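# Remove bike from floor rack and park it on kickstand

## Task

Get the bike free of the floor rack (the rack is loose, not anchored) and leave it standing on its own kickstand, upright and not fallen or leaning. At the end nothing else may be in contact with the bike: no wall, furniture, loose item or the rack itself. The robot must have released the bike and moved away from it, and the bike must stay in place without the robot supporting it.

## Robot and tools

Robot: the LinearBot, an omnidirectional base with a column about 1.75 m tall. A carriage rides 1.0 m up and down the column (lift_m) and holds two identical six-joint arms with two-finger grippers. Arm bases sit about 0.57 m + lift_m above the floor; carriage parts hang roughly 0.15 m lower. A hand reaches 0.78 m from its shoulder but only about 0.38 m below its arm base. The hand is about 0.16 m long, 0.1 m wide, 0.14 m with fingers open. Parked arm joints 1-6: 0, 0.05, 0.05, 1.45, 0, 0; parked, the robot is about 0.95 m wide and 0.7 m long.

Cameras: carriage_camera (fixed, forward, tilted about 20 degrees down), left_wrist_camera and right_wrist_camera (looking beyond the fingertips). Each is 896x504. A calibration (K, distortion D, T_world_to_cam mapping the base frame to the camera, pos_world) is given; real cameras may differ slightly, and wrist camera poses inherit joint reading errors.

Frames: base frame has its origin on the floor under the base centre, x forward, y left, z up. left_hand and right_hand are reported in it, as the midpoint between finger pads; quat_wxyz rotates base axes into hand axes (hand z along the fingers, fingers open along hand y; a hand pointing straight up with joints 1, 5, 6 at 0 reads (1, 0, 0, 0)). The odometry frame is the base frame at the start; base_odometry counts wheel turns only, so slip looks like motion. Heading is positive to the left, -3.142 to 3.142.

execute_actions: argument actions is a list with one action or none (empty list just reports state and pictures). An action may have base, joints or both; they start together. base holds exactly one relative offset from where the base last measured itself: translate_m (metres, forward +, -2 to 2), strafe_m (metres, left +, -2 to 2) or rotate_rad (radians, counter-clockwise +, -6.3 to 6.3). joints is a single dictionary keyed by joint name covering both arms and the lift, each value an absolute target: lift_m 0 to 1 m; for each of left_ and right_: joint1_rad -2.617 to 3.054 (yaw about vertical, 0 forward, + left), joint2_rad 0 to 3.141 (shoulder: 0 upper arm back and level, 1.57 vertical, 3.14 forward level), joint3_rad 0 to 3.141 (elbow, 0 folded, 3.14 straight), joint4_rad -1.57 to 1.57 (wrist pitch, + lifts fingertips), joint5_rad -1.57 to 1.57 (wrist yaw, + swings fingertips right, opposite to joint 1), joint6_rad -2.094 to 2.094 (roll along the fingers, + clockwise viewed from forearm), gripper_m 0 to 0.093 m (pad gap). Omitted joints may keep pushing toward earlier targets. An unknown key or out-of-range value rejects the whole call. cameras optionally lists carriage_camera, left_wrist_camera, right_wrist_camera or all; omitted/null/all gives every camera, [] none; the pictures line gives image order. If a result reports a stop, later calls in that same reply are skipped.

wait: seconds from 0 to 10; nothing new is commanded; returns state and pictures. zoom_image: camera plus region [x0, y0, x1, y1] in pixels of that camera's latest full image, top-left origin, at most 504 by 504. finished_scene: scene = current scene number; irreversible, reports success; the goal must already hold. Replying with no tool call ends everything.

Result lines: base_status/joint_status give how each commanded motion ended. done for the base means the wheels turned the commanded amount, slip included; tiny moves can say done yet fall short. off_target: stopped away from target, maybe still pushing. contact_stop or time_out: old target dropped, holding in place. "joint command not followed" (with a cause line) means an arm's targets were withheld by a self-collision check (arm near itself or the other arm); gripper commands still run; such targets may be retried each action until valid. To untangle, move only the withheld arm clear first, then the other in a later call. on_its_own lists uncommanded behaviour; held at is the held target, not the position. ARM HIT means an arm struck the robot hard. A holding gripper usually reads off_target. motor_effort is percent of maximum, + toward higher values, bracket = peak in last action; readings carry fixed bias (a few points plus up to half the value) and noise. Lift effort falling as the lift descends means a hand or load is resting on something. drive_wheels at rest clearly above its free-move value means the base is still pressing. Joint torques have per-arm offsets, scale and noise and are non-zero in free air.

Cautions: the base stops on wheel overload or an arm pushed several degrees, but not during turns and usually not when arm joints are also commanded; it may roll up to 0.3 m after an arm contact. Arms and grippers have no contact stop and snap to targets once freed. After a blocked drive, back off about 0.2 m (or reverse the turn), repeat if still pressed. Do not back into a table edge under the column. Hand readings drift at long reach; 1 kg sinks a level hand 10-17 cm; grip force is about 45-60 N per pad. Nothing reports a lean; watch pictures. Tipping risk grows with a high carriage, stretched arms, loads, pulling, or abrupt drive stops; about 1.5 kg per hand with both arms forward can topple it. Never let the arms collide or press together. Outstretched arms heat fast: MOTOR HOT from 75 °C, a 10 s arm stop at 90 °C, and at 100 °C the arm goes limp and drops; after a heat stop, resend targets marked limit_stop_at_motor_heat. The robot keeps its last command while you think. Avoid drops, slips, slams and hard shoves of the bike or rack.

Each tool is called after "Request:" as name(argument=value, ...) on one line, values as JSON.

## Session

Request:
execute_actions(actions=[])

Scene clock: 0.00 s.
Joint torques (N m, as the arm reports them, + toward a larger angle): no reading
base_odometry: x=+0.000 y=+0.000 heading=+0.000 (m, m, rad; odometry frame)
base_status: not commanded
joint_positions: lift_m=+0.300 left_joint1_rad=+0.026 left_joint2_rad=+0.054 left_joint3_rad=+0.048 left_joint4_rad=+1.486 left_joint5_rad=-0.038 left_joint6_rad=-0.037 left_gripper_m=+0.094 right_joint1_rad=-0.002 right_joint2_rad=+0.050 right_joint3_rad=+0.059 right_joint4_rad=+1.490 right_joint5_rad=-0.013 right_joint6_rad=+0.025 right_gripper_m=+0.094
joint_status: not commanded
motor_effort: lift_m=+16 drive_wheels=+0 (%)
left_hand: x=+0.2849 y=+0.3442 z=+1.3082 quat_wxyz=(+0.999, -0.020, +0.045, -0.005) (m; base frame)
right_hand: x=+0.2795 y=-0.3348 z=+1.3113 quat_wxyz=(+0.999, -0.006, +0.036, +0.012) (m; base frame)
pictures: carriage_camera, left_wrist_camera, right_wrist_camera
camera_calibration (this result's frames):
carriage_camera: T_world_to_cam=[[0.0541726, -0.998366, 0.0181988, -0.0350441], [-0.36568, -0.0367951, -0.930013, 1.26613], [0.929163, 0.0437263, -0.367076, 0.312289], [0, 0, 0, 1]] pos_world=[0.174729, -0.00205481, 1.29279]
left_wrist_camera: T_world_to_cam=[[-0.0417916, -0.998969, 0.0177303, 0.331806], [0.747493, -0.0430362, -0.662874, 0.67468], [0.662953, -0.0144493, 0.748521, -1.03534], [0, 0, 0, 1]] pos_world=[0.195929, 0.34554, 1.21632]
right_wrist_camera: T_world_to_cam=[[0.0639732, -0.997925, -0.00734799, -0.341844], [0.741602, 0.0524658, -0.668785, 0.68636], [0.667783, 0.0373351, 0.743419, -1.02337], [0, 0, 0, 1]] pos_world=[0.196252, -0.338938, 1.21731]
Images, in order (width x height): carriage_camera 896x504, left_wrist_camera 896x504, right_wrist_camera 896x504.

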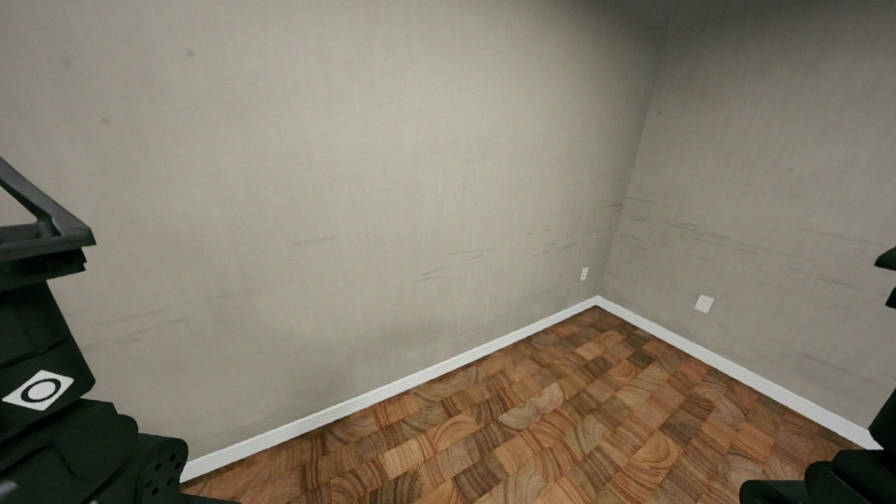

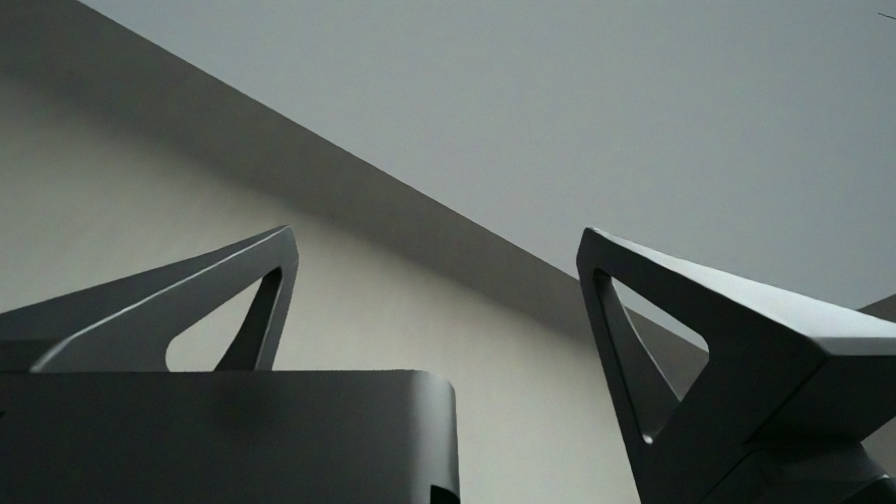

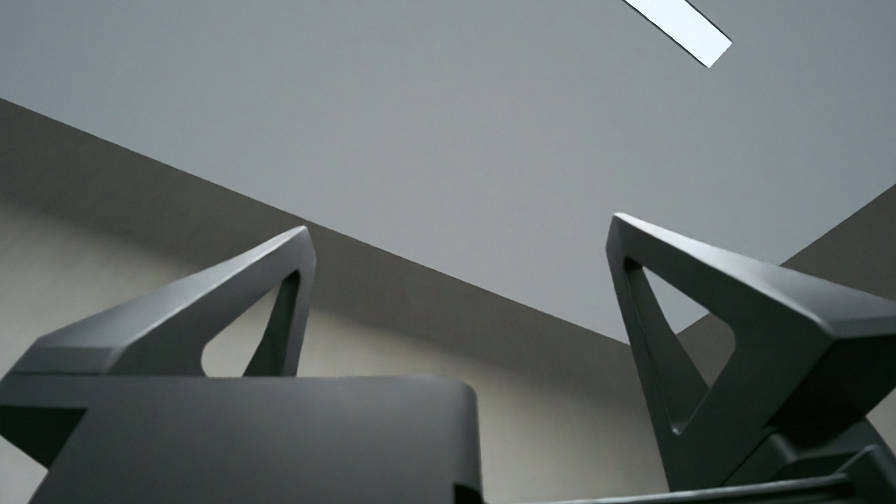

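Request:
execute_actions(actions=[{"base":{"rotate_rad":-2.4},"joints":{"lift_m":0.0}}], cameras=["carriage_camera"])

Scene clock: 5.57 s.
Joint torques (N m, as the arm reports them, + toward a larger angle): left_arm=[ 0.16  4.16  5.97 -0.1  -0.03  0.03] | right_arm=[ 0.13  3.88  5.92 -0.16 -0.08  0.07]
base_odometry: x=+0.000 y=+0.000 heading=-2.400 (m, m, rad; odometry frame)
base_status: done
joint_positions: lift_m=+0.000 left_joint1_rad=+0.026 left_joint2_rad=+0.054 left_joint3_rad=+0.048 left_joint4_rad=+1.483 left_joint5_rad=-0.038 left_joint6_rad=-0.037 left_gripper_m=+0.094 right_joint1_rad=-0.002 right_joint2_rad=+0.050 right_joint3_rad=+0.059 right_joint4_rad=+1.489 right_joint5_rad=-0.013 right_joint6_rad=+0.025 right_gripper_m=+0.094
joint_status: all done
motor_effort: lift_m=+15(14) drive_wheels=+3(6) (%)
left_hand: x=+0.2858 y=+0.3442 z=+1.0084 quat_wxyz=(+0.999, -0.020, +0.046, -0.005) (m; base frame)
right_hand: x=+0.2797 y=-0.3348 z=+1.0116 quat_wxyz=(+0.999, -0.006, +0.036, +0.012) (m; base frame)
pictures: carriage_camera
camera_calibration (this result's frames):
carriage_camera: T_world_to_cam=[[0.0541726, -0.998366, 0.0181988, -0.029591], [-0.36568, -0.0367951, -0.930013, 0.987454], [0.929163, 0.0437263, -0.367076, 0.202297], [0, 0, 0, 1]] pos_world=[0.174729, -0.00205481, 0.993142]
Images, in order (width x height): carriage_camera 896x504.

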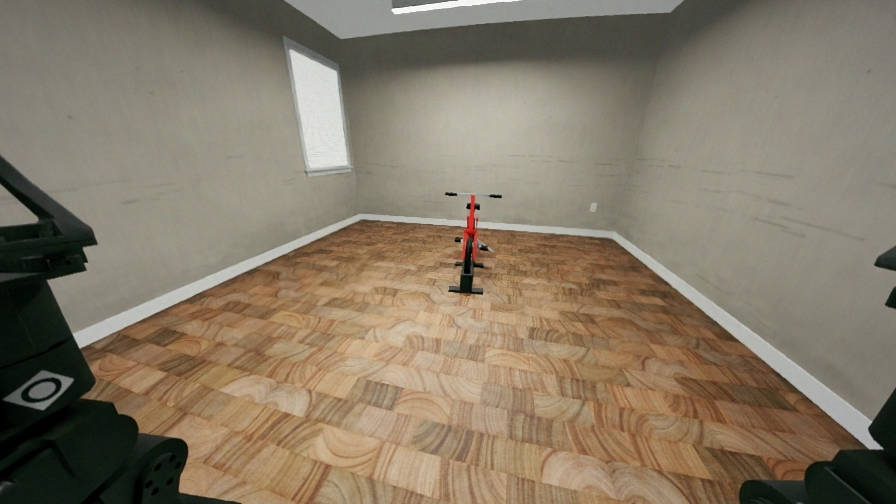

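Request:
zoom_image(camera="carriage_camera", region=[410,180,540,310])

Region (410, 180, 540, 310) of carriage_camera's 896x504 image, scaled by 3.877, with more detail than that image has.

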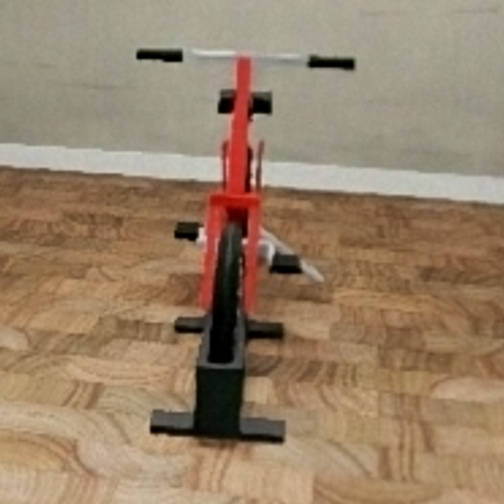

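Request:
execute_actions(actions=[{"base":{"translate_m":2.0}}], cameras=[])

Scene clock: 27.63 s.
Joint torques (N m, as the arm reports them, + toward a larger angle): left_arm=[ 0.08  4.15  5.87 -0.13 -0.02  0.01] | right_arm=[ 0.14  3.87  5.94 -0.15 -0.08  0.07]
base_odometry: x=-1.476 y=-1.350 heading=-2.400 (m, m, rad; odometry frame)
base_status: done
joint_positions: lift_m=+0.000 left_joint1_rad=+0.026 left_joint2_rad=+0.054 left_joint3_rad=+0.048 left_joint4_rad=+1.483 left_joint5_rad=-0.038 left_joint6_rad=-0.037 left_gripper_m=+0.094 right_joint1_rad=-0.002 right_joint2_rad=+0.050 right_joint3_rad=+0.059 right_joint4_rad=+1.486 right_joint5_rad=-0.013 right_joint6_rad=+0.025 right_gripper_m=+0.094
joint_status: not commanded
motor_effort: lift_m=+13(12) drive_wheels=-3(28) (%)
left_hand: x=+0.2858 y=+0.3442 z=+1.0084 quat_wxyz=(+0.999, -0.021, +0.046, -0.005) (m; base frame)
right_hand: x=+0.2805 y=-0.3348 z=+1.0116 quat_wxyz=(+0.999, -0.006, +0.038, +0.012) (m; base frame)
pictures: none
No camera images: the call's "cameras" was empty. Leave "cameras" out to get every camera's image.

Request:
execute_actions(actions=[{"base":{"translate_m":-0.8}}], cameras=["carriage_camera"])

Scene clock: 34.13 s.
Joint torques (N m, as the arm reports them, + toward a larger angle): left_arm=[ 0.13  4.12  5.84 -0.11 -0.02  0.01] | right_arm=[ 0.1   3.86  5.9  -0.13 -0.08  0.07]
base_odometry: x=-0.886 y=-0.809 heading=-2.400 (m, m, rad; odometry frame)
base_status: done
joint_positions: lift_m=+0.000 left_joint1_rad=+0.026 left_joint2_rad=+0.054 left_joint3_rad=+0.048 left_joint4_rad=+1.484 left_joint5_rad=-0.038 left_joint6_rad=-0.037 left_gripper_m=+0.094 right_joint1_rad=-0.002 right_joint2_rad=+0.050 right_joint3_rad=+0.059 right_joint4_rad=+1.486 right_joint5_rad=-0.013 right_joint6_rad=+0.025 right_gripper_m=+0.094
joint_status: not commanded
motor_effort: lift_m=+15(13) drive_wheels=-1(14) (%)
left_hand: x=+0.2854 y=+0.3442 z=+1.0084 quat_wxyz=(+0.999, -0.021, +0.046, -0.005) (m; base frame)
right_hand: x=+0.2805 y=-0.3348 z=+1.0116 quat_wxyz=(+0.999, -0.006, +0.038, +0.012) (m; base frame)
pictures: carriage_camera
camera_calibration (this result's frames):
carriage_camera: T_world_to_cam=[[0.0541726, -0.998366, 0.0181988, -0.0295907], [-0.36568, -0.0367951, -0.930013, 0.987441], [0.929163, 0.0437263, -0.367076, 0.202292], [0, 0, 0, 1]] pos_world=[0.174729, -0.00205481, 0.993128]
Images, in order (width x height): carriage_camera 896x504.

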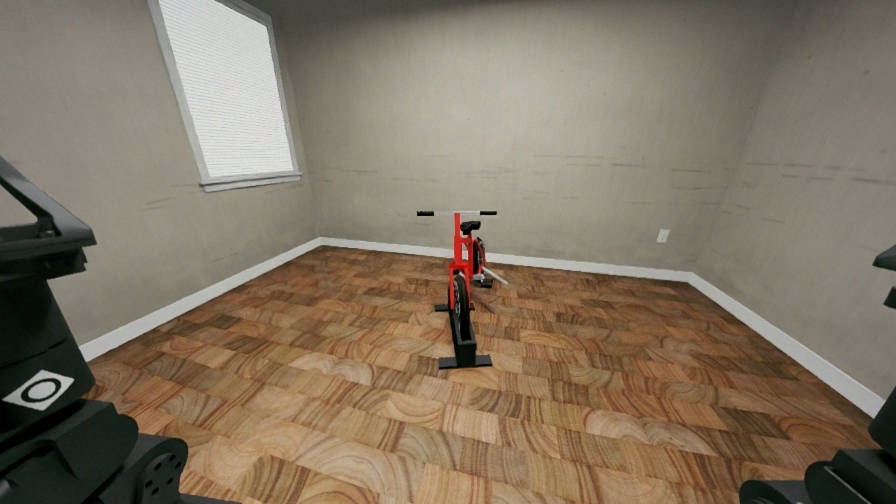

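Request:
execute_actions(actions=[{"base":{"strafe_m":-1.24}}], cameras=[])

Request:
execute_actions(actions=[{"base":{"translate_m":1.29}}], cameras=[])

Request:
execute_actions(actions=[{"base":{"rotate_rad":1.5},"joints":{"lift_m":0.15,"right_joint2_rad":2.2,"right_joint3_rad":1.3,"right_joint4_rad":-0.5,"right_joint5_rad":0,"right_joint6_rad":1.57}}], cameras=["carriage_camera"])

Scene clock: 44.43 s.
Joint torques (N m, as the arm reports them, + toward a larger angle): left_arm=[ 0.07  4.06  5.89 -0.12 -0.03  0.  ] | right_arm=[ 0.14  3.89  5.94 -0.13 -0.07  0.08]
base_odometry: x=-1.723 y=+0.105 heading=-2.401 (m, m, rad; odometry frame)
base_status: done
joint_positions: lift_m=+0.000 left_joint1_rad=+0.026 left_joint2_rad=+0.054 left_joint3_rad=+0.048 left_joint4_rad=+1.484 left_joint5_rad=-0.038 left_joint6_rad=-0.037 left_gripper_m=+0.094 right_joint1_rad=-0.002 right_joint2_rad=+0.050 right_joint3_rad=+0.059 right_joint4_rad=+1.486 right_joint5_rad=-0.013 right_joint6_rad=+0.025 right_gripper_m=+0.094
joint_status: not commanded
motor_effort: lift_m=+11(14) drive_wheels=-1(9) (%)
left_hand: x=+0.2854 y=+0.3442 z=+1.0084 quat_wxyz=(+0.999, -0.021, +0.046, -0.005) (m; base frame)
right_hand: x=+0.2805 y=-0.3348 z=+1.0116 quat_wxyz=(+0.999, -0.006, +0.038, +0.012) (m; base frame)
pictures: none
No camera images: the call's "cameras" was empty. Leave "cameras" out to get every camera's image.

Scene clock: 49.40 s.
Joint torques (N m, as the arm reports them, + toward a larger angle): left_arm=[ 0.11  4.14  5.91 -0.14 -0.04  0.02] | right_arm=[ 0.09  3.87  5.88 -0.13 -0.08  0.07]
base_odometry: x=-2.675 y=-0.765 heading=-2.401 (m, m, rad; odometry frame)
base_status: done
joint_positions: lift_m=+0.000 left_joint1_rad=+0.026 left_joint2_rad=+0.054 left_joint3_rad=+0.048 left_joint4_rad=+1.486 left_joint5_rad=-0.038 left_joint6_rad=-0.037 left_gripper_m=+0.094 right_joint1_rad=-0.002 right_joint2_rad=+0.050 right_joint3_rad=+0.059 right_joint4_rad=+1.486 right_joint5_rad=-0.013 right_joint6_rad=+0.025 right_gripper_m=+0.094
joint_status: not commanded
motor_effort: lift_m=+12(15) drive_wheels=-3(8) (%)
left_hand: x=+0.2851 y=+0.3442 z=+1.0085 quat_wxyz=(+0.999, -0.021, +0.045, -0.005) (m; base frame)
right_hand: x=+0.2805 y=-0.3348 z=+1.0116 quat_wxyz=(+0.999, -0.006, +0.038, +0.012) (m; base frame)
pictures: none
No camera images: the call's "cameras" was empty. Leave "cameras" out to get every camera's image.

Scene clock: 52.43 s.
Joint torques (N m, as the arm reports them, + toward a larger angle): left_arm=[ 0.11  4.15  5.8  -0.11 -0.02  0.01] | right_arm=[  0.26 -10.96   5.95   0.51   0.01   0.15]
base_odometry: x=-2.675 y=-0.765 heading=-0.901 (m, m, rad; odometry frame)
base_status: done
joint_positions: lift_m=+0.150 left_joint1_rad=+0.026 left_joint2_rad=+0.054 left_joint3_rad=+0.048 left_joint4_rad=+1.484 left_joint5_rad=-0.038 left_joint6_rad=-0.037 left_gripper_m=+0.094 right_joint1_rad=-0.005 right_joint2_rad=+2.195 right_joint3_rad=+1.295 right_joint4_rad=-0.481 right_joint5_rad=-0.003 right_joint6_rad=+1.562 right_gripper_m=+0.094
joint_status: all done
motor_effort: lift_m=+17(21) drive_wheels=+3(7) (%)
left_hand: x=+0.2856 y=+0.3442 z=+1.1578 quat_wxyz=(+0.999, -0.021, +0.046, -0.005) (m; base frame)
right_hand: x=+0.6810 y=-0.3384 z=+0.6585 quat_wxyz=(+0.066, +0.702, +0.705, +0.068) (m; base frame)
pictures: carriage_camera
camera_calibration (this result's frames):
carriage_camera: T_world_to_cam=[[0.0541726, -0.998366, 0.0181988, -0.0323096], [-0.36568, -0.0367951, -0.930013, 1.12638], [0.929163, 0.0437263, -0.367076, 0.257132], [0, 0, 0, 1]] pos_world=[0.174729, -0.00205481, 1.14253]
Images, in order (width x height): carriage_camera 896x504.

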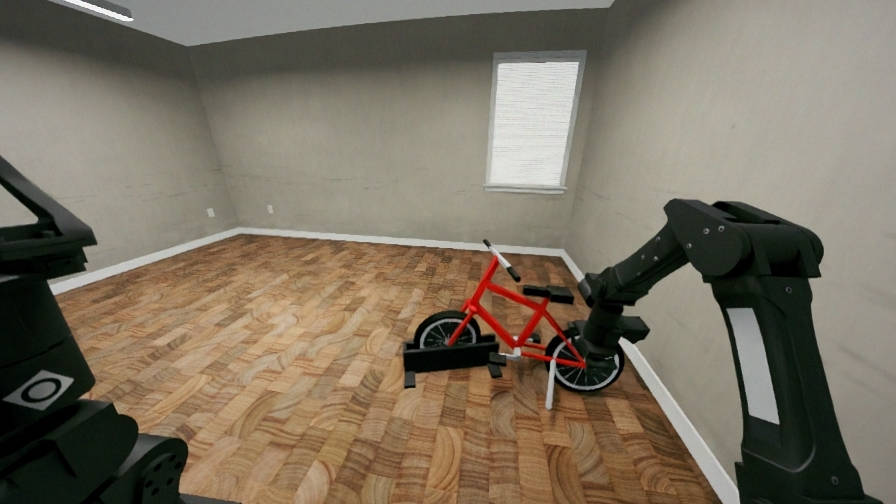

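Request:
execute_actions(actions=[{"base":{"rotate_rad":-0.15}}], cameras=[])

Request:
execute_actions(actions=[{"base":{"strafe_m":0.23}}], cameras=[])

Request:
execute_actions(actions=[{"base":{"translate_m":0.5}}], cameras=["carriage_camera","right_wrist_camera"])

Scene clock: 66.37 s.
Joint torques (N m, as the arm reports them, + toward a larger angle): left_arm=[ 0.18  4.1   5.91 -0.12 -0.03  0.01] | right_arm=[  0.26 -10.89   5.87   0.56   0.03   0.15]
base_odometry: x=-2.675 y=-0.765 heading=-1.051 (m, m, rad; odometry frame)
base_status: done
joint_positions: lift_m=+0.150 left_joint1_rad=+0.026 left_joint2_rad=+0.054 left_joint3_rad=+0.048 left_joint4_rad=+1.484 left_joint5_rad=-0.038 left_joint6_rad=-0.037 left_gripper_m=+0.094 right_joint1_rad=-0.004 right_joint2_rad=+2.195 right_joint3_rad=+1.295 right_joint4_rad=-0.487 right_joint5_rad=-0.003 right_joint6_rad=+1.562 right_gripper_m=+0.094
joint_status: not commanded
motor_effort: lift_m=+16(18) drive_wheels=-3(2) (%)
left_hand: x=+0.2856 y=+0.3442 z=+1.1578 quat_wxyz=(+0.999, -0.021, +0.046, -0.005) (m; base frame)
right_hand: x=+0.6797 y=-0.3381 z=+0.6583 quat_wxyz=(+0.064, +0.702, +0.706, +0.066) (m; base frame)
pictures: none
No camera images: the call's "cameras" was empty. Leave "cameras" out to get every camera's image.

Scene clock: 68.67 s.
Joint torques (N m, as the arm reports them, + toward a larger angle): left_arm=[ 0.09  4.18  5.88 -0.11 -0.02  0.02] | right_arm=[  0.05 -10.99   5.99   0.56   0.01   0.15]
base_odometry: x=-2.476 y=-0.650 heading=-1.050 (m, m, rad; odometry frame)
base_status: done
joint_positions: lift_m=+0.150 left_joint1_rad=+0.026 left_joint2_rad=+0.054 left_joint3_rad=+0.048 left_joint4_rad=+1.484 left_joint5_rad=-0.038 left_joint6_rad=-0.037 left_gripper_m=+0.094 right_joint1_rad=-0.002 right_joint2_rad=+2.195 right_joint3_rad=+1.295 right_joint4_rad=-0.487 right_joint5_rad=-0.003 right_joint6_rad=+1.562 right_gripper_m=+0.094
joint_status: not commanded
motor_effort: lift_m=+16(18) drive_wheels=-4(10) (%)
left_hand: x=+0.2856 y=+0.3442 z=+1.1578 quat_wxyz=(+0.999, -0.021, +0.046, -0.005) (m; base frame)
right_hand: x=+0.6796 y=-0.3373 z=+0.6583 quat_wxyz=(+0.064, +0.702, +0.706, +0.066) (m; base frame)
pictures: none
No camera images: the call's "cameras" was empty. Leave "cameras" out to get every camera's image.

Scene clock: 71.77 s.
Joint torques (N m, as the arm reports them, + toward a larger angle): left_arm=[ 0.09  4.16  5.86 -0.12 -0.03  0.02] | right_arm=[  0.66 -10.92   5.9    0.72  -0.1    0.11]
base_odometry: x=-2.227 y=-1.084 heading=-1.050 (m, m, rad; odometry frame)
base_status: done
joint_positions: lift_m=+0.150 left_joint1_rad=+0.026 left_joint2_rad=+0.054 left_joint3_rad=+0.048 left_joint4_rad=+1.484 left_joint5_rad=-0.038 left_joint6_rad=-0.037 left_gripper_m=+0.094 right_joint1_rad=-0.009 right_joint2_rad=+2.195 right_joint3_rad=+1.295 right_joint4_rad=-0.508 right_joint5_rad=+0.009 right_joint6_rad=+1.566 right_gripper_m=+0.094
joint_status: not commanded
motor_effort: lift_m=+16(16) drive_wheels=-3(10) (%)
left_hand: x=+0.2855 y=+0.3442 z=+1.1578 quat_wxyz=(+0.999, -0.021, +0.046, -0.005) (m; base frame)
right_hand: x=+0.6744 y=-0.3421 z=+0.6574 quat_wxyz=(+0.061, +0.706, +0.703, +0.054) (m; base frame)
pictures: carriage_camera, right_wrist_camera
camera_calibration (this result's frames):
carriage_camera: T_world_to_cam=[[0.0541726, -0.998366, 0.0181988, -0.0323096], [-0.36568, -0.0367951, -0.930013, 1.12638], [0.929163, 0.0437263, -0.367076, 0.257132], [0, 0, 0, 1]] pos_world=[0.174729, -0.00205481, 1.14253]
right_wrist_camera: T_world_to_cam=[[-0.988277, 0.0447944, -0.145954, 0.778211], [-0.0532821, 0.794688, 0.604675, -0.0906208], [0.143074, 0.605363, -0.782985, 0.750906], [0, 0, 0, 1]] pos_world=[0.656824, -0.417415, 0.756327]
Images, in order (width x height): carriage_camera 896x504, right_wrist_camera 896x504.

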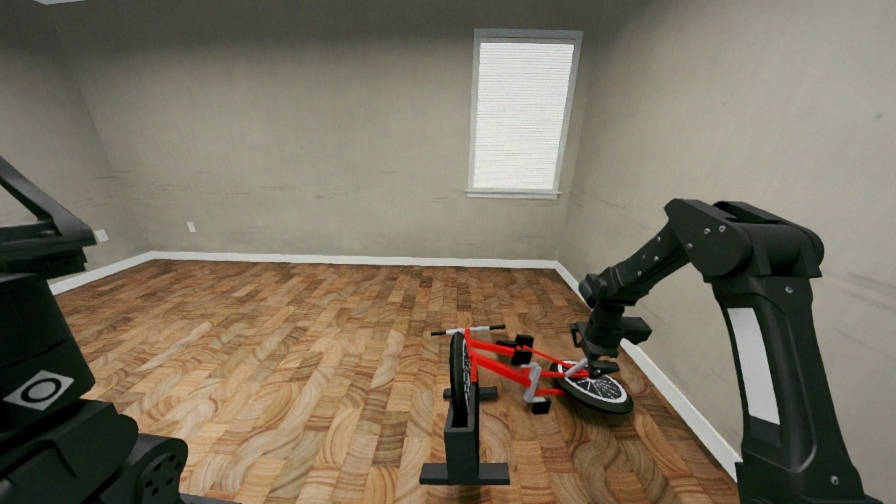

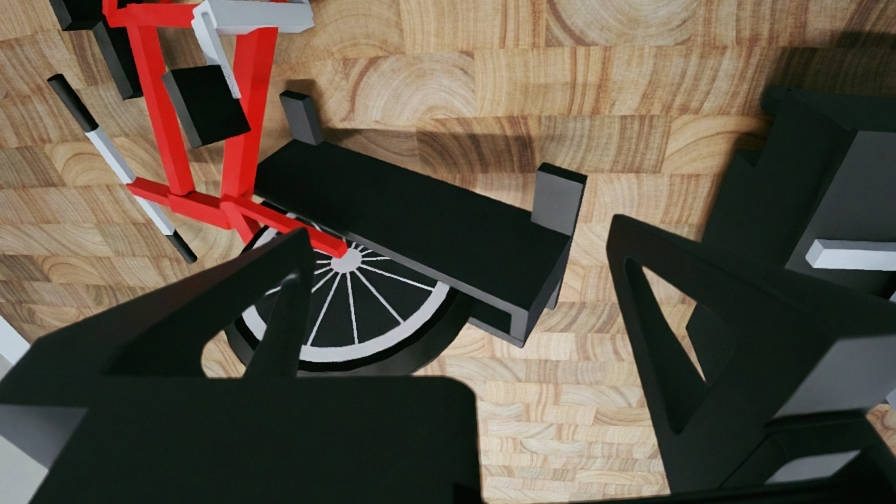

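Request:
execute_actions(actions=[{"base":{"translate_m":-0.3},"joints":{"lift_m":0.25,"right_joint2_rad":0.05,"right_joint3_rad":0.05,"right_joint4_rad":1.45,"right_joint6_rad":0}}], cameras=[])

Request:
execute_actions(actions=[{"base":{"strafe_m":0.75}}], cameras=[])

Request:
execute_actions(actions=[{"base":{"translate_m":1.16}}], cameras=[])

Request:
execute_actions(actions=[{"base":{"rotate_rad":-1.57},"joints":{"left_joint1_rad":0,"left_joint2_rad":2.7,"left_joint3_rad":1.4,"left_joint4_rad":-0.25,"left_joint5_rad":0,"left_joint6_rad":1.57}}])

Scene clock: 97.10 s.
Joint torques (N m, as the arm reports them, + toward a larger angle): left_arm=[ 0.09  4.19  5.82 -0.14 -0.02  0.02] | right_arm=[ 0.55  3.2   4.21 -0.19 -0.17 -0.01]
base_odometry: x=-2.376 y=-0.824 heading=-1.050 (m, m, rad; odometry frame)
base_status: done
joint_positions: lift_m=+0.250 left_joint1_rad=+0.026 left_joint2_rad=+0.054 left_joint3_rad=+0.048 left_joint4_rad=+1.486 left_joint5_rad=-0.038 left_joint6_rad=-0.037 left_gripper_m=+0.094 right_joint1_rad=-0.008 right_joint2_rad=+0.060 right_joint3_rad=+0.077 right_joint4_rad=+1.459 right_joint5_rad=+0.008 right_joint6_rad=+0.007 right_gripper_m=+0.094
joint_status: all done
motor_effort: lift_m=+16(20) drive_wheels=+0(13) (%)
left_hand: x=+0.2850 y=+0.3442 z=+1.2578 quat_wxyz=(+0.999, -0.021, +0.045, -0.005) (m; base frame)
right_hand: x=+0.2847 y=-0.3386 z=+1.2652 quat_wxyz=(+0.999, +0.004, +0.047, -0.001) (m; base frame)
pictures: none
No camera images: the call's "cameras" was empty. Leave "cameras" out to get every camera's image.

Scene clock: 100.93 s.
Joint torques (N m, as the arm reports them, + toward a larger angle): left_arm=[ 0.08  4.17  5.88 -0.14 -0.03  0.03] | right_arm=[ 0.55  3.24  4.2  -0.2  -0.16 -0.01]
base_odometry: x=-1.726 y=-0.450 heading=-1.049 (m, m, rad; odometry frame)
base_status: done
joint_positions: lift_m=+0.250 left_joint1_rad=+0.026 left_joint2_rad=+0.054 left_joint3_rad=+0.048 left_joint4_rad=+1.486 left_joint5_rad=-0.038 left_joint6_rad=-0.037 left_gripper_m=+0.094 right_joint1_rad=-0.008 right_joint2_rad=+0.060 right_joint3_rad=+0.077 right_joint4_rad=+1.459 right_joint5_rad=+0.008 right_joint6_rad=+0.007 right_gripper_m=+0.094
joint_status: not commanded
motor_effort: lift_m=+17(16) drive_wheels=-1(7) (%)
left_hand: x=+0.2850 y=+0.3442 z=+1.2578 quat_wxyz=(+0.999, -0.021, +0.045, -0.005) (m; base frame)
right_hand: x=+0.2847 y=-0.3385 z=+1.2652 quat_wxyz=(+0.999, +0.004, +0.047, -0.001) (m; base frame)
pictures: none
No camera images: the call's "cameras" was empty. Leave "cameras" out to get every camera's image.

Scene clock: 105.53 s.
Joint torques (N m, as the arm reports them, + toward a larger angle): left_arm=[ 0.14  4.16  5.91 -0.15 -0.02  0.02] | right_arm=[ 0.54  3.23  4.17 -0.19 -0.16 -0.03]
base_odometry: x=-1.147 y=-1.455 heading=-1.049 (m, m, rad; odometry frame)
base_status: done
joint_positions: lift_m=+0.250 left_joint1_rad=+0.026 left_joint2_rad=+0.054 left_joint3_rad=+0.048 left_joint4_rad=+1.487 left_joint5_rad=-0.038 left_joint6_rad=-0.037 left_gripper_m=+0.094 right_joint1_rad=-0.008 right_joint2_rad=+0.060 right_joint3_rad=+0.077 right_joint4_rad=+1.459 right_joint5_rad=+0.008 right_joint6_rad=+0.007 right_gripper_m=+0.094
joint_status: not commanded
motor_effort: lift_m=+17(15) drive_wheels=-3(10) (%)
left_hand: x=+0.2848 y=+0.3442 z=+1.2579 quat_wxyz=(+0.999, -0.021, +0.044, -0.005) (m; base frame)
right_hand: x=+0.2848 y=-0.3385 z=+1.2652 quat_wxyz=(+0.999, +0.004, +0.047, -0.001) (m; base frame)
pictures: none
No camera images: the call's "cameras" was empty. Leave "cameras" out to get every camera's image.

Scene clock: 108.63 s.
Joint torques (N m, as the arm reports them, + toward a larger angle): left_arm=[ -0.32 -12.7    3.78   0.26   0.05   0.09] | right_arm=[ 0.54  3.22  4.19 -0.15 -0.17 -0.02]
base_odometry: x=-1.147 y=-1.455 heading=-2.619 (m, m, rad; odometry frame)
base_status: done
joint_positions: lift_m=+0.250 left_joint1_rad=+0.005 left_joint2_rad=+2.697 left_joint3_rad=+1.394 left_joint4_rad=-0.242 left_joint5_rad=-0.004 left_joint6_rad=+1.562 left_gripper_m=+0.094 right_joint1_rad=-0.008 right_joint2_rad=+0.060 right_joint3_rad=+0.077 right_joint4_rad=+1.455 right_joint5_rad=+0.007 right_joint6_rad=+0.007 right_gripper_m=+0.094
joint_status: all done
motor_effort: lift_m=+16(16) drive_wheels=+3(11) (%)
left_hand: x=+0.6483 y=+0.3397 z=+0.5877 quat_wxyz=(+0.008, +0.702, +0.712, +0.010) (m; base frame)
right_hand: x=+0.2856 y=-0.3384 z=+1.2651 quat_wxyz=(+0.999, +0.004, +0.049, -0.001) (m; base frame)
pictures: carriage_camera, left_wrist_camera, right_wrist_camera
camera_calibration (this result's frames):
carriage_camera: T_world_to_cam=[[0.0541726, -0.998366, 0.0181988, -0.0341287], [-0.36568, -0.0367951, -0.930013, 1.21935], [0.929163, 0.0437263, -0.367076, 0.293824], [0, 0, 0, 1]] pos_world=[0.174729, -0.00205481, 1.24248]
left_wrist_camera: T_world_to_cam=[[-0.998936, -0.0461129, 0.000982762, 0.662006], [-0.0363987, 0.801228, 0.597251, -0.593824], [-0.0283284, 0.59658, -0.802053, 0.414832], [0, 0, 0, 1]] pos_world=[0.651439, 0.258835, 0.686729]
right_wrist_camera: T_world_to_cam=[[0.0378698, -0.998907, -0.027402, -0.313703], [0.724866, 0.0463354, -0.687329, 0.677278], [0.687848, 0.00616623, 0.725829, -0.987027], [0, 0, 0, 1]] pos_world=[0.199868, -0.338656, 1.17333]
Images, in order (width x height): carriage_camera 896x504, left_wrist_camera 896x504, right_wrist_camera 896x504.

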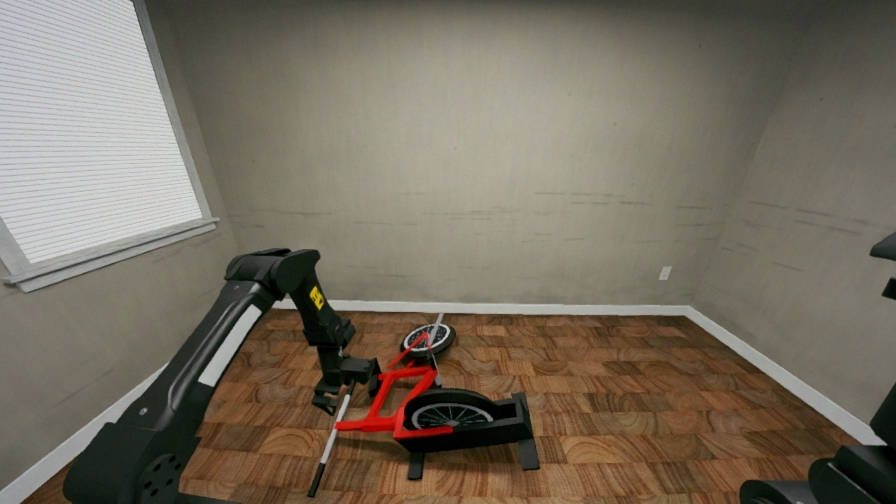

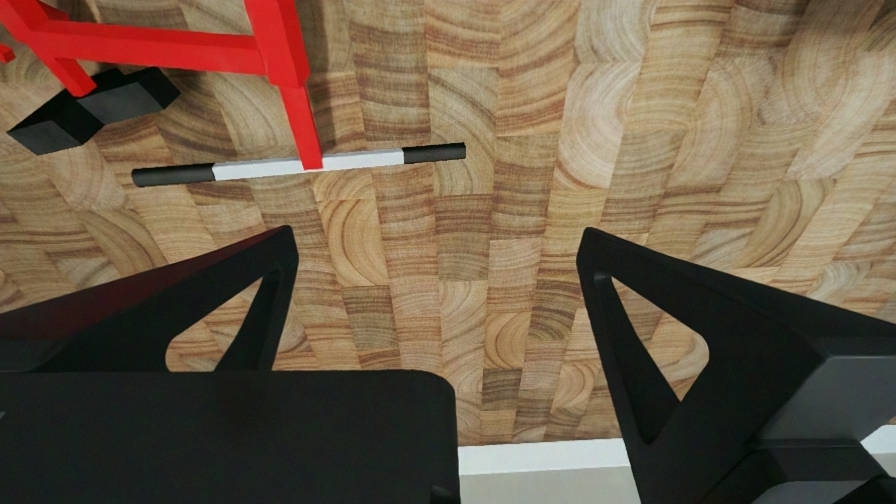

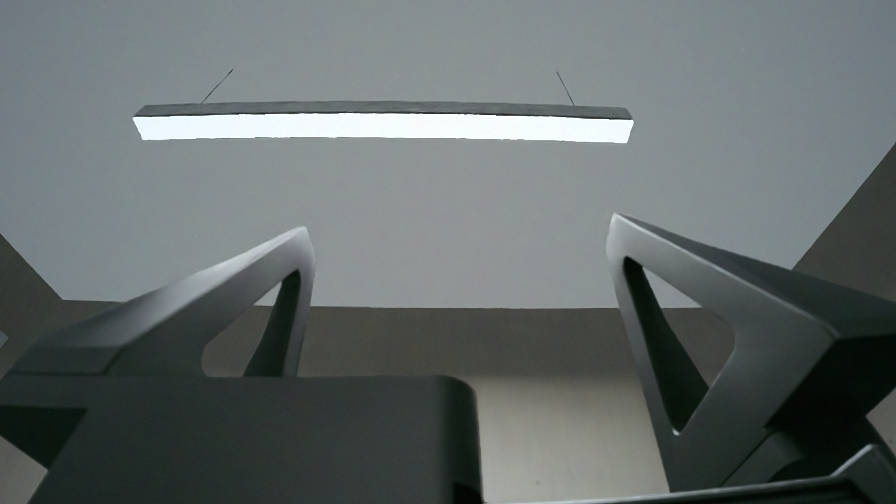

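Request:
execute_actions(actions=[{"base":{"translate_m":0.15},"joints":{"left_joint2_rad":2.95,"left_joint4_rad":0.0,"lift_m":0.15}}], cameras=["carriage_camera","left_wrist_camera"])

Scene clock: 116.73 s.
Joint torques (N m, as the arm reports them, + toward a larger angle): left_arm=[ -0.25 -13.2    2.33   0.31   0.05   0.09] | right_arm=[ 0.57  3.22  4.77 -0.11 -0.16 -0.02]
base_odometry: x=-1.277 y=-1.530 heading=-2.620 (m, m, rad; odometry frame)
base_status: done
joint_positions: lift_m=+0.150 left_joint1_rad=+0.005 left_joint2_rad=+2.963 left_joint3_rad=+1.394 left_joint4_rad=-0.004 left_joint5_rad=-0.004 left_joint6_rad=+1.562 left_gripper_m=+0.094 right_joint1_rad=-0.008 right_joint2_rad=+0.060 right_joint3_rad=+0.069 right_joint4_rad=+1.454 right_joint5_rad=+0.007 right_joint6_rad=+0.007 right_gripper_m=+0.094
joint_status: all done
motor_effort: lift_m=+14(14) drive_wheels=-3(7) (%)
left_hand: x=+0.6008 y=+0.3394 z=+0.3970 quat_wxyz=(-0.002, +0.702, +0.712, +0.001) (m; base frame)
right_hand: x=+0.2885 y=-0.3384 z=+1.1634 quat_wxyz=(+0.999, +0.004, +0.054, -0.001) (m; base frame)
pictures: carriage_camera, left_wrist_camera
camera_calibration (this result's frames):
carriage_camera: T_world_to_cam=[[0.0541726, -0.998366, 0.0181988, -0.0323187], [-0.36568, -0.0367951, -0.930013, 1.12685], [0.929163, 0.0437263, -0.367076, 0.257315], [0, 0, 0, 1]] pos_world=[0.174729, -0.00205481, 1.14303]
left_wrist_camera: T_world_to_cam=[[-0.998567, -0.045349, 0.0284252, 0.603316], [-0.0193714, 0.801328, 0.597912, -0.492034], [-0.0498926, 0.596504, -0.801058, 0.273325], [0, 0, 0, 1]] pos_world=[0.606556, 0.258601, 0.495993]
Images, in order (width x height): carriage_camera 896x504, left_wrist_camera 896x504.

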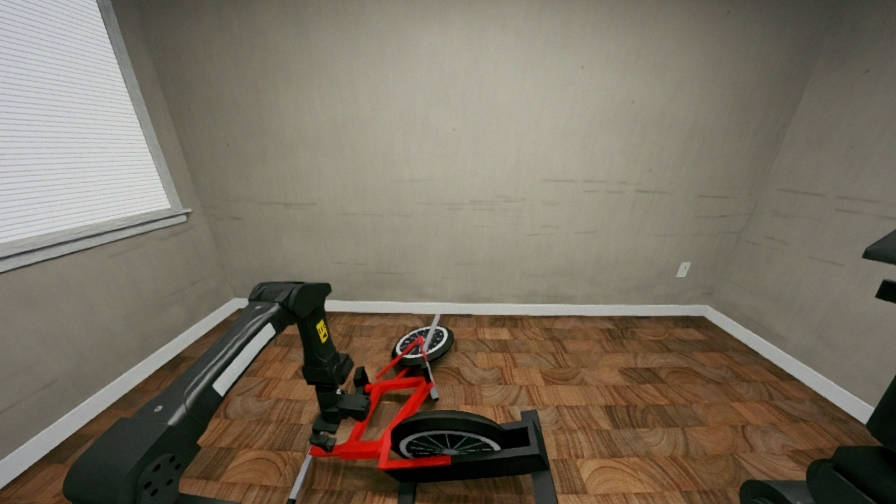

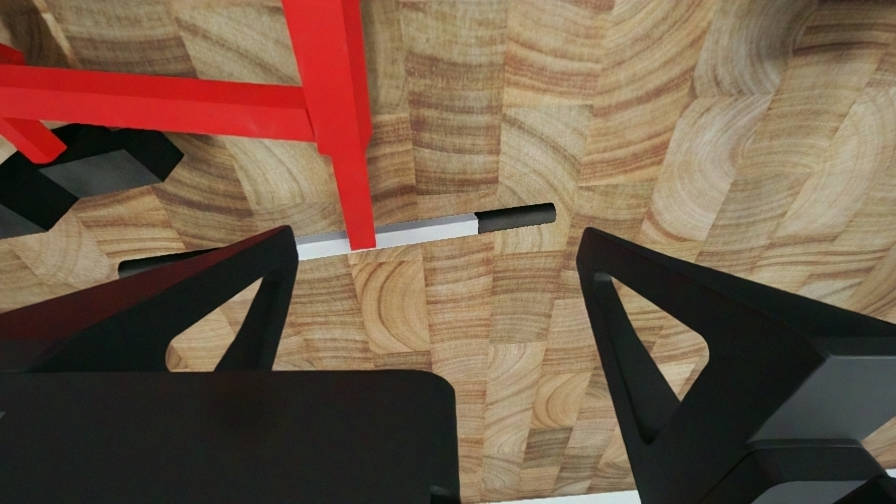

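Request:
execute_actions(actions=[{"base":{"translate_m":0.07},"joints":{"lift_m":0.05}}], cameras=["left_wrist_camera"])

Request:
execute_actions(actions=[{"joints":{"lift_m":0.0}}], cameras=["carriage_camera","left_wrist_camera"])

Scene clock: 137.57 s.
Joint torques (N m, as the arm reports them, + toward a larger angle): left_arm=[ -0.31 -12.53   2.28   0.28   0.03   0.09] | right_arm=[ 0.55  3.22  4.85 -0.12 -0.16 -0.02]
base_odometry: x=-1.338 y=-1.565 heading=-2.620 (m, m, rad; odometry frame)
base_status: done
joint_positions: lift_m=+0.050 left_joint1_rad=+0.005 left_joint2_rad=+2.955 left_joint3_rad=+1.394 left_joint4_rad=+0.001 left_joint5_rad=-0.004 left_joint6_rad=+1.562 left_gripper_m=+0.094 right_joint1_rad=-0.008 right_joint2_rad=+0.060 right_joint3_rad=+0.068 right_joint4_rad=+1.453 right_joint5_rad=+0.007 right_joint6_rad=+0.007 right_gripper_m=+0.094
joint_status: all done
motor_effort: lift_m=+15(15) drive_wheels=-4(8) (%)
left_hand: x=+0.6057 y=+0.3393 z=+0.2997 quat_wxyz=(+0.003, +0.702, +0.712, +0.005) (m; base frame)
right_hand: x=+0.2889 y=-0.3384 z=+1.0631 quat_wxyz=(+0.999, +0.004, +0.055, -0.001) (m; base frame)
pictures: left_wrist_camera
camera_calibration (this result's frames):
left_wrist_camera: T_world_to_cam=[[-0.998875, -0.0449594, 0.015103, 0.615049], [-0.0270448, 0.801525, 0.597349, -0.428869], [-0.0389619, 0.596268, -0.801839, 0.189416], [0, 0, 0, 1]] pos_world=[0.610138, 0.258458, 0.398777]
Images, in order (width x height): left_wrist_camera 896x504.

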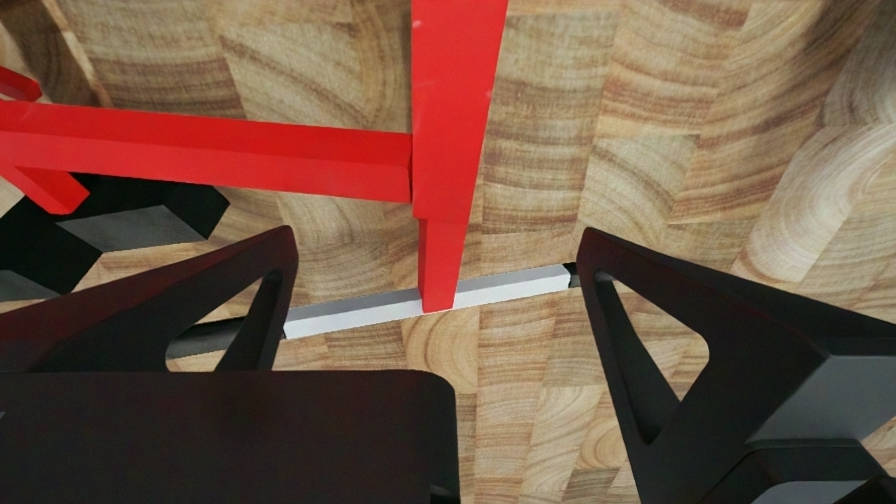

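Scene clock: 138.30 s.
Joint torques (N m, as the arm reports them, + toward a larger angle): left_arm=[ -0.12 -12.3    2.45   0.29   0.04   0.08] | right_arm=[ 0.54  3.2   4.89 -0.13 -0.16 -0.02]
base_odometry: x=-1.338 y=-1.565 heading=-2.620 (m, m, rad; odometry frame)
base_status: not commanded
joint_positions: lift_m=+0.000 left_joint1_rad=+0.005 left_joint2_rad=+2.953 left_joint3_rad=+1.394 left_joint4_rad=+0.000 left_joint5_rad=-0.004 left_joint6_rad=+1.562 left_gripper_m=+0.094 right_joint1_rad=-0.008 right_joint2_rad=+0.060 right_joint3_rad=+0.068 right_joint4_rad=+1.453 right_joint5_rad=+0.006 right_joint6_rad=+0.007 right_gripper_m=+0.094
joint_status: all done
motor_effort: lift_m=+11(14) drive_wheels=-3(5) (%)
left_hand: x=+0.6064 y=+0.3393 z=+0.2505 quat_wxyz=(+0.003, +0.702, +0.712, +0.006) (m; base frame)
right_hand: x=+0.2889 y=-0.3383 z=+1.0133 quat_wxyz=(+0.999, +0.004, +0.055, -0.001) (m; base frame)
pictures: carriage_camera, left_wrist_camera
camera_calibration (this result's frames):
carriage_camera: T_world_to_cam=[[0.0541726, -0.998366, 0.0181988, -0.0295914], [-0.36568, -0.0367951, -0.930013, 0.987477], [0.929163, 0.0437263, -0.367076, 0.202306], [0, 0, 0, 1]] pos_world=[0.174729, -0.00205481, 0.993167]
left_wrist_camera: T_world_to_cam=[[-0.998891, -0.0449595, 0.0139596, 0.616742], [-0.0277284, 0.801522, 0.597322, -0.399027], [-0.0380442, 0.596272, -0.80188, 0.149423], [0, 0, 0, 1]] pos_world=[0.610678, 0.258461, 0.349558]
Images, in order (width x height): carriage_camera 896x504, left_wrist_camera 896x504.

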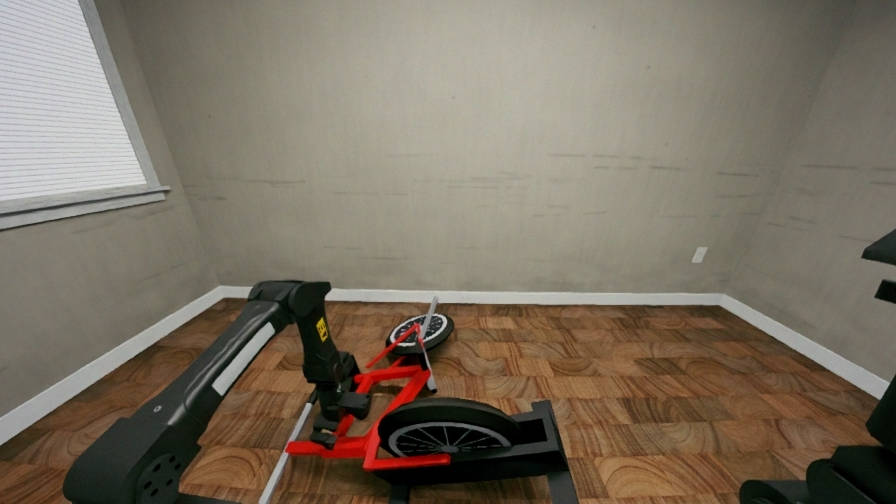

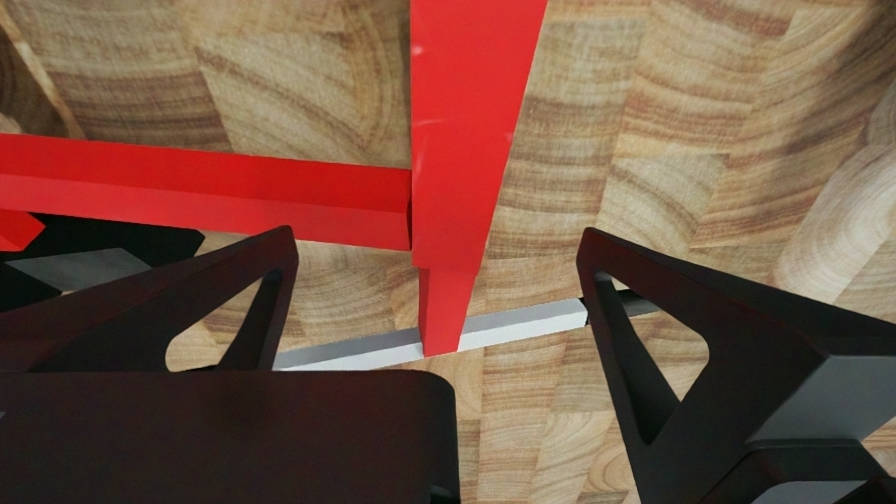

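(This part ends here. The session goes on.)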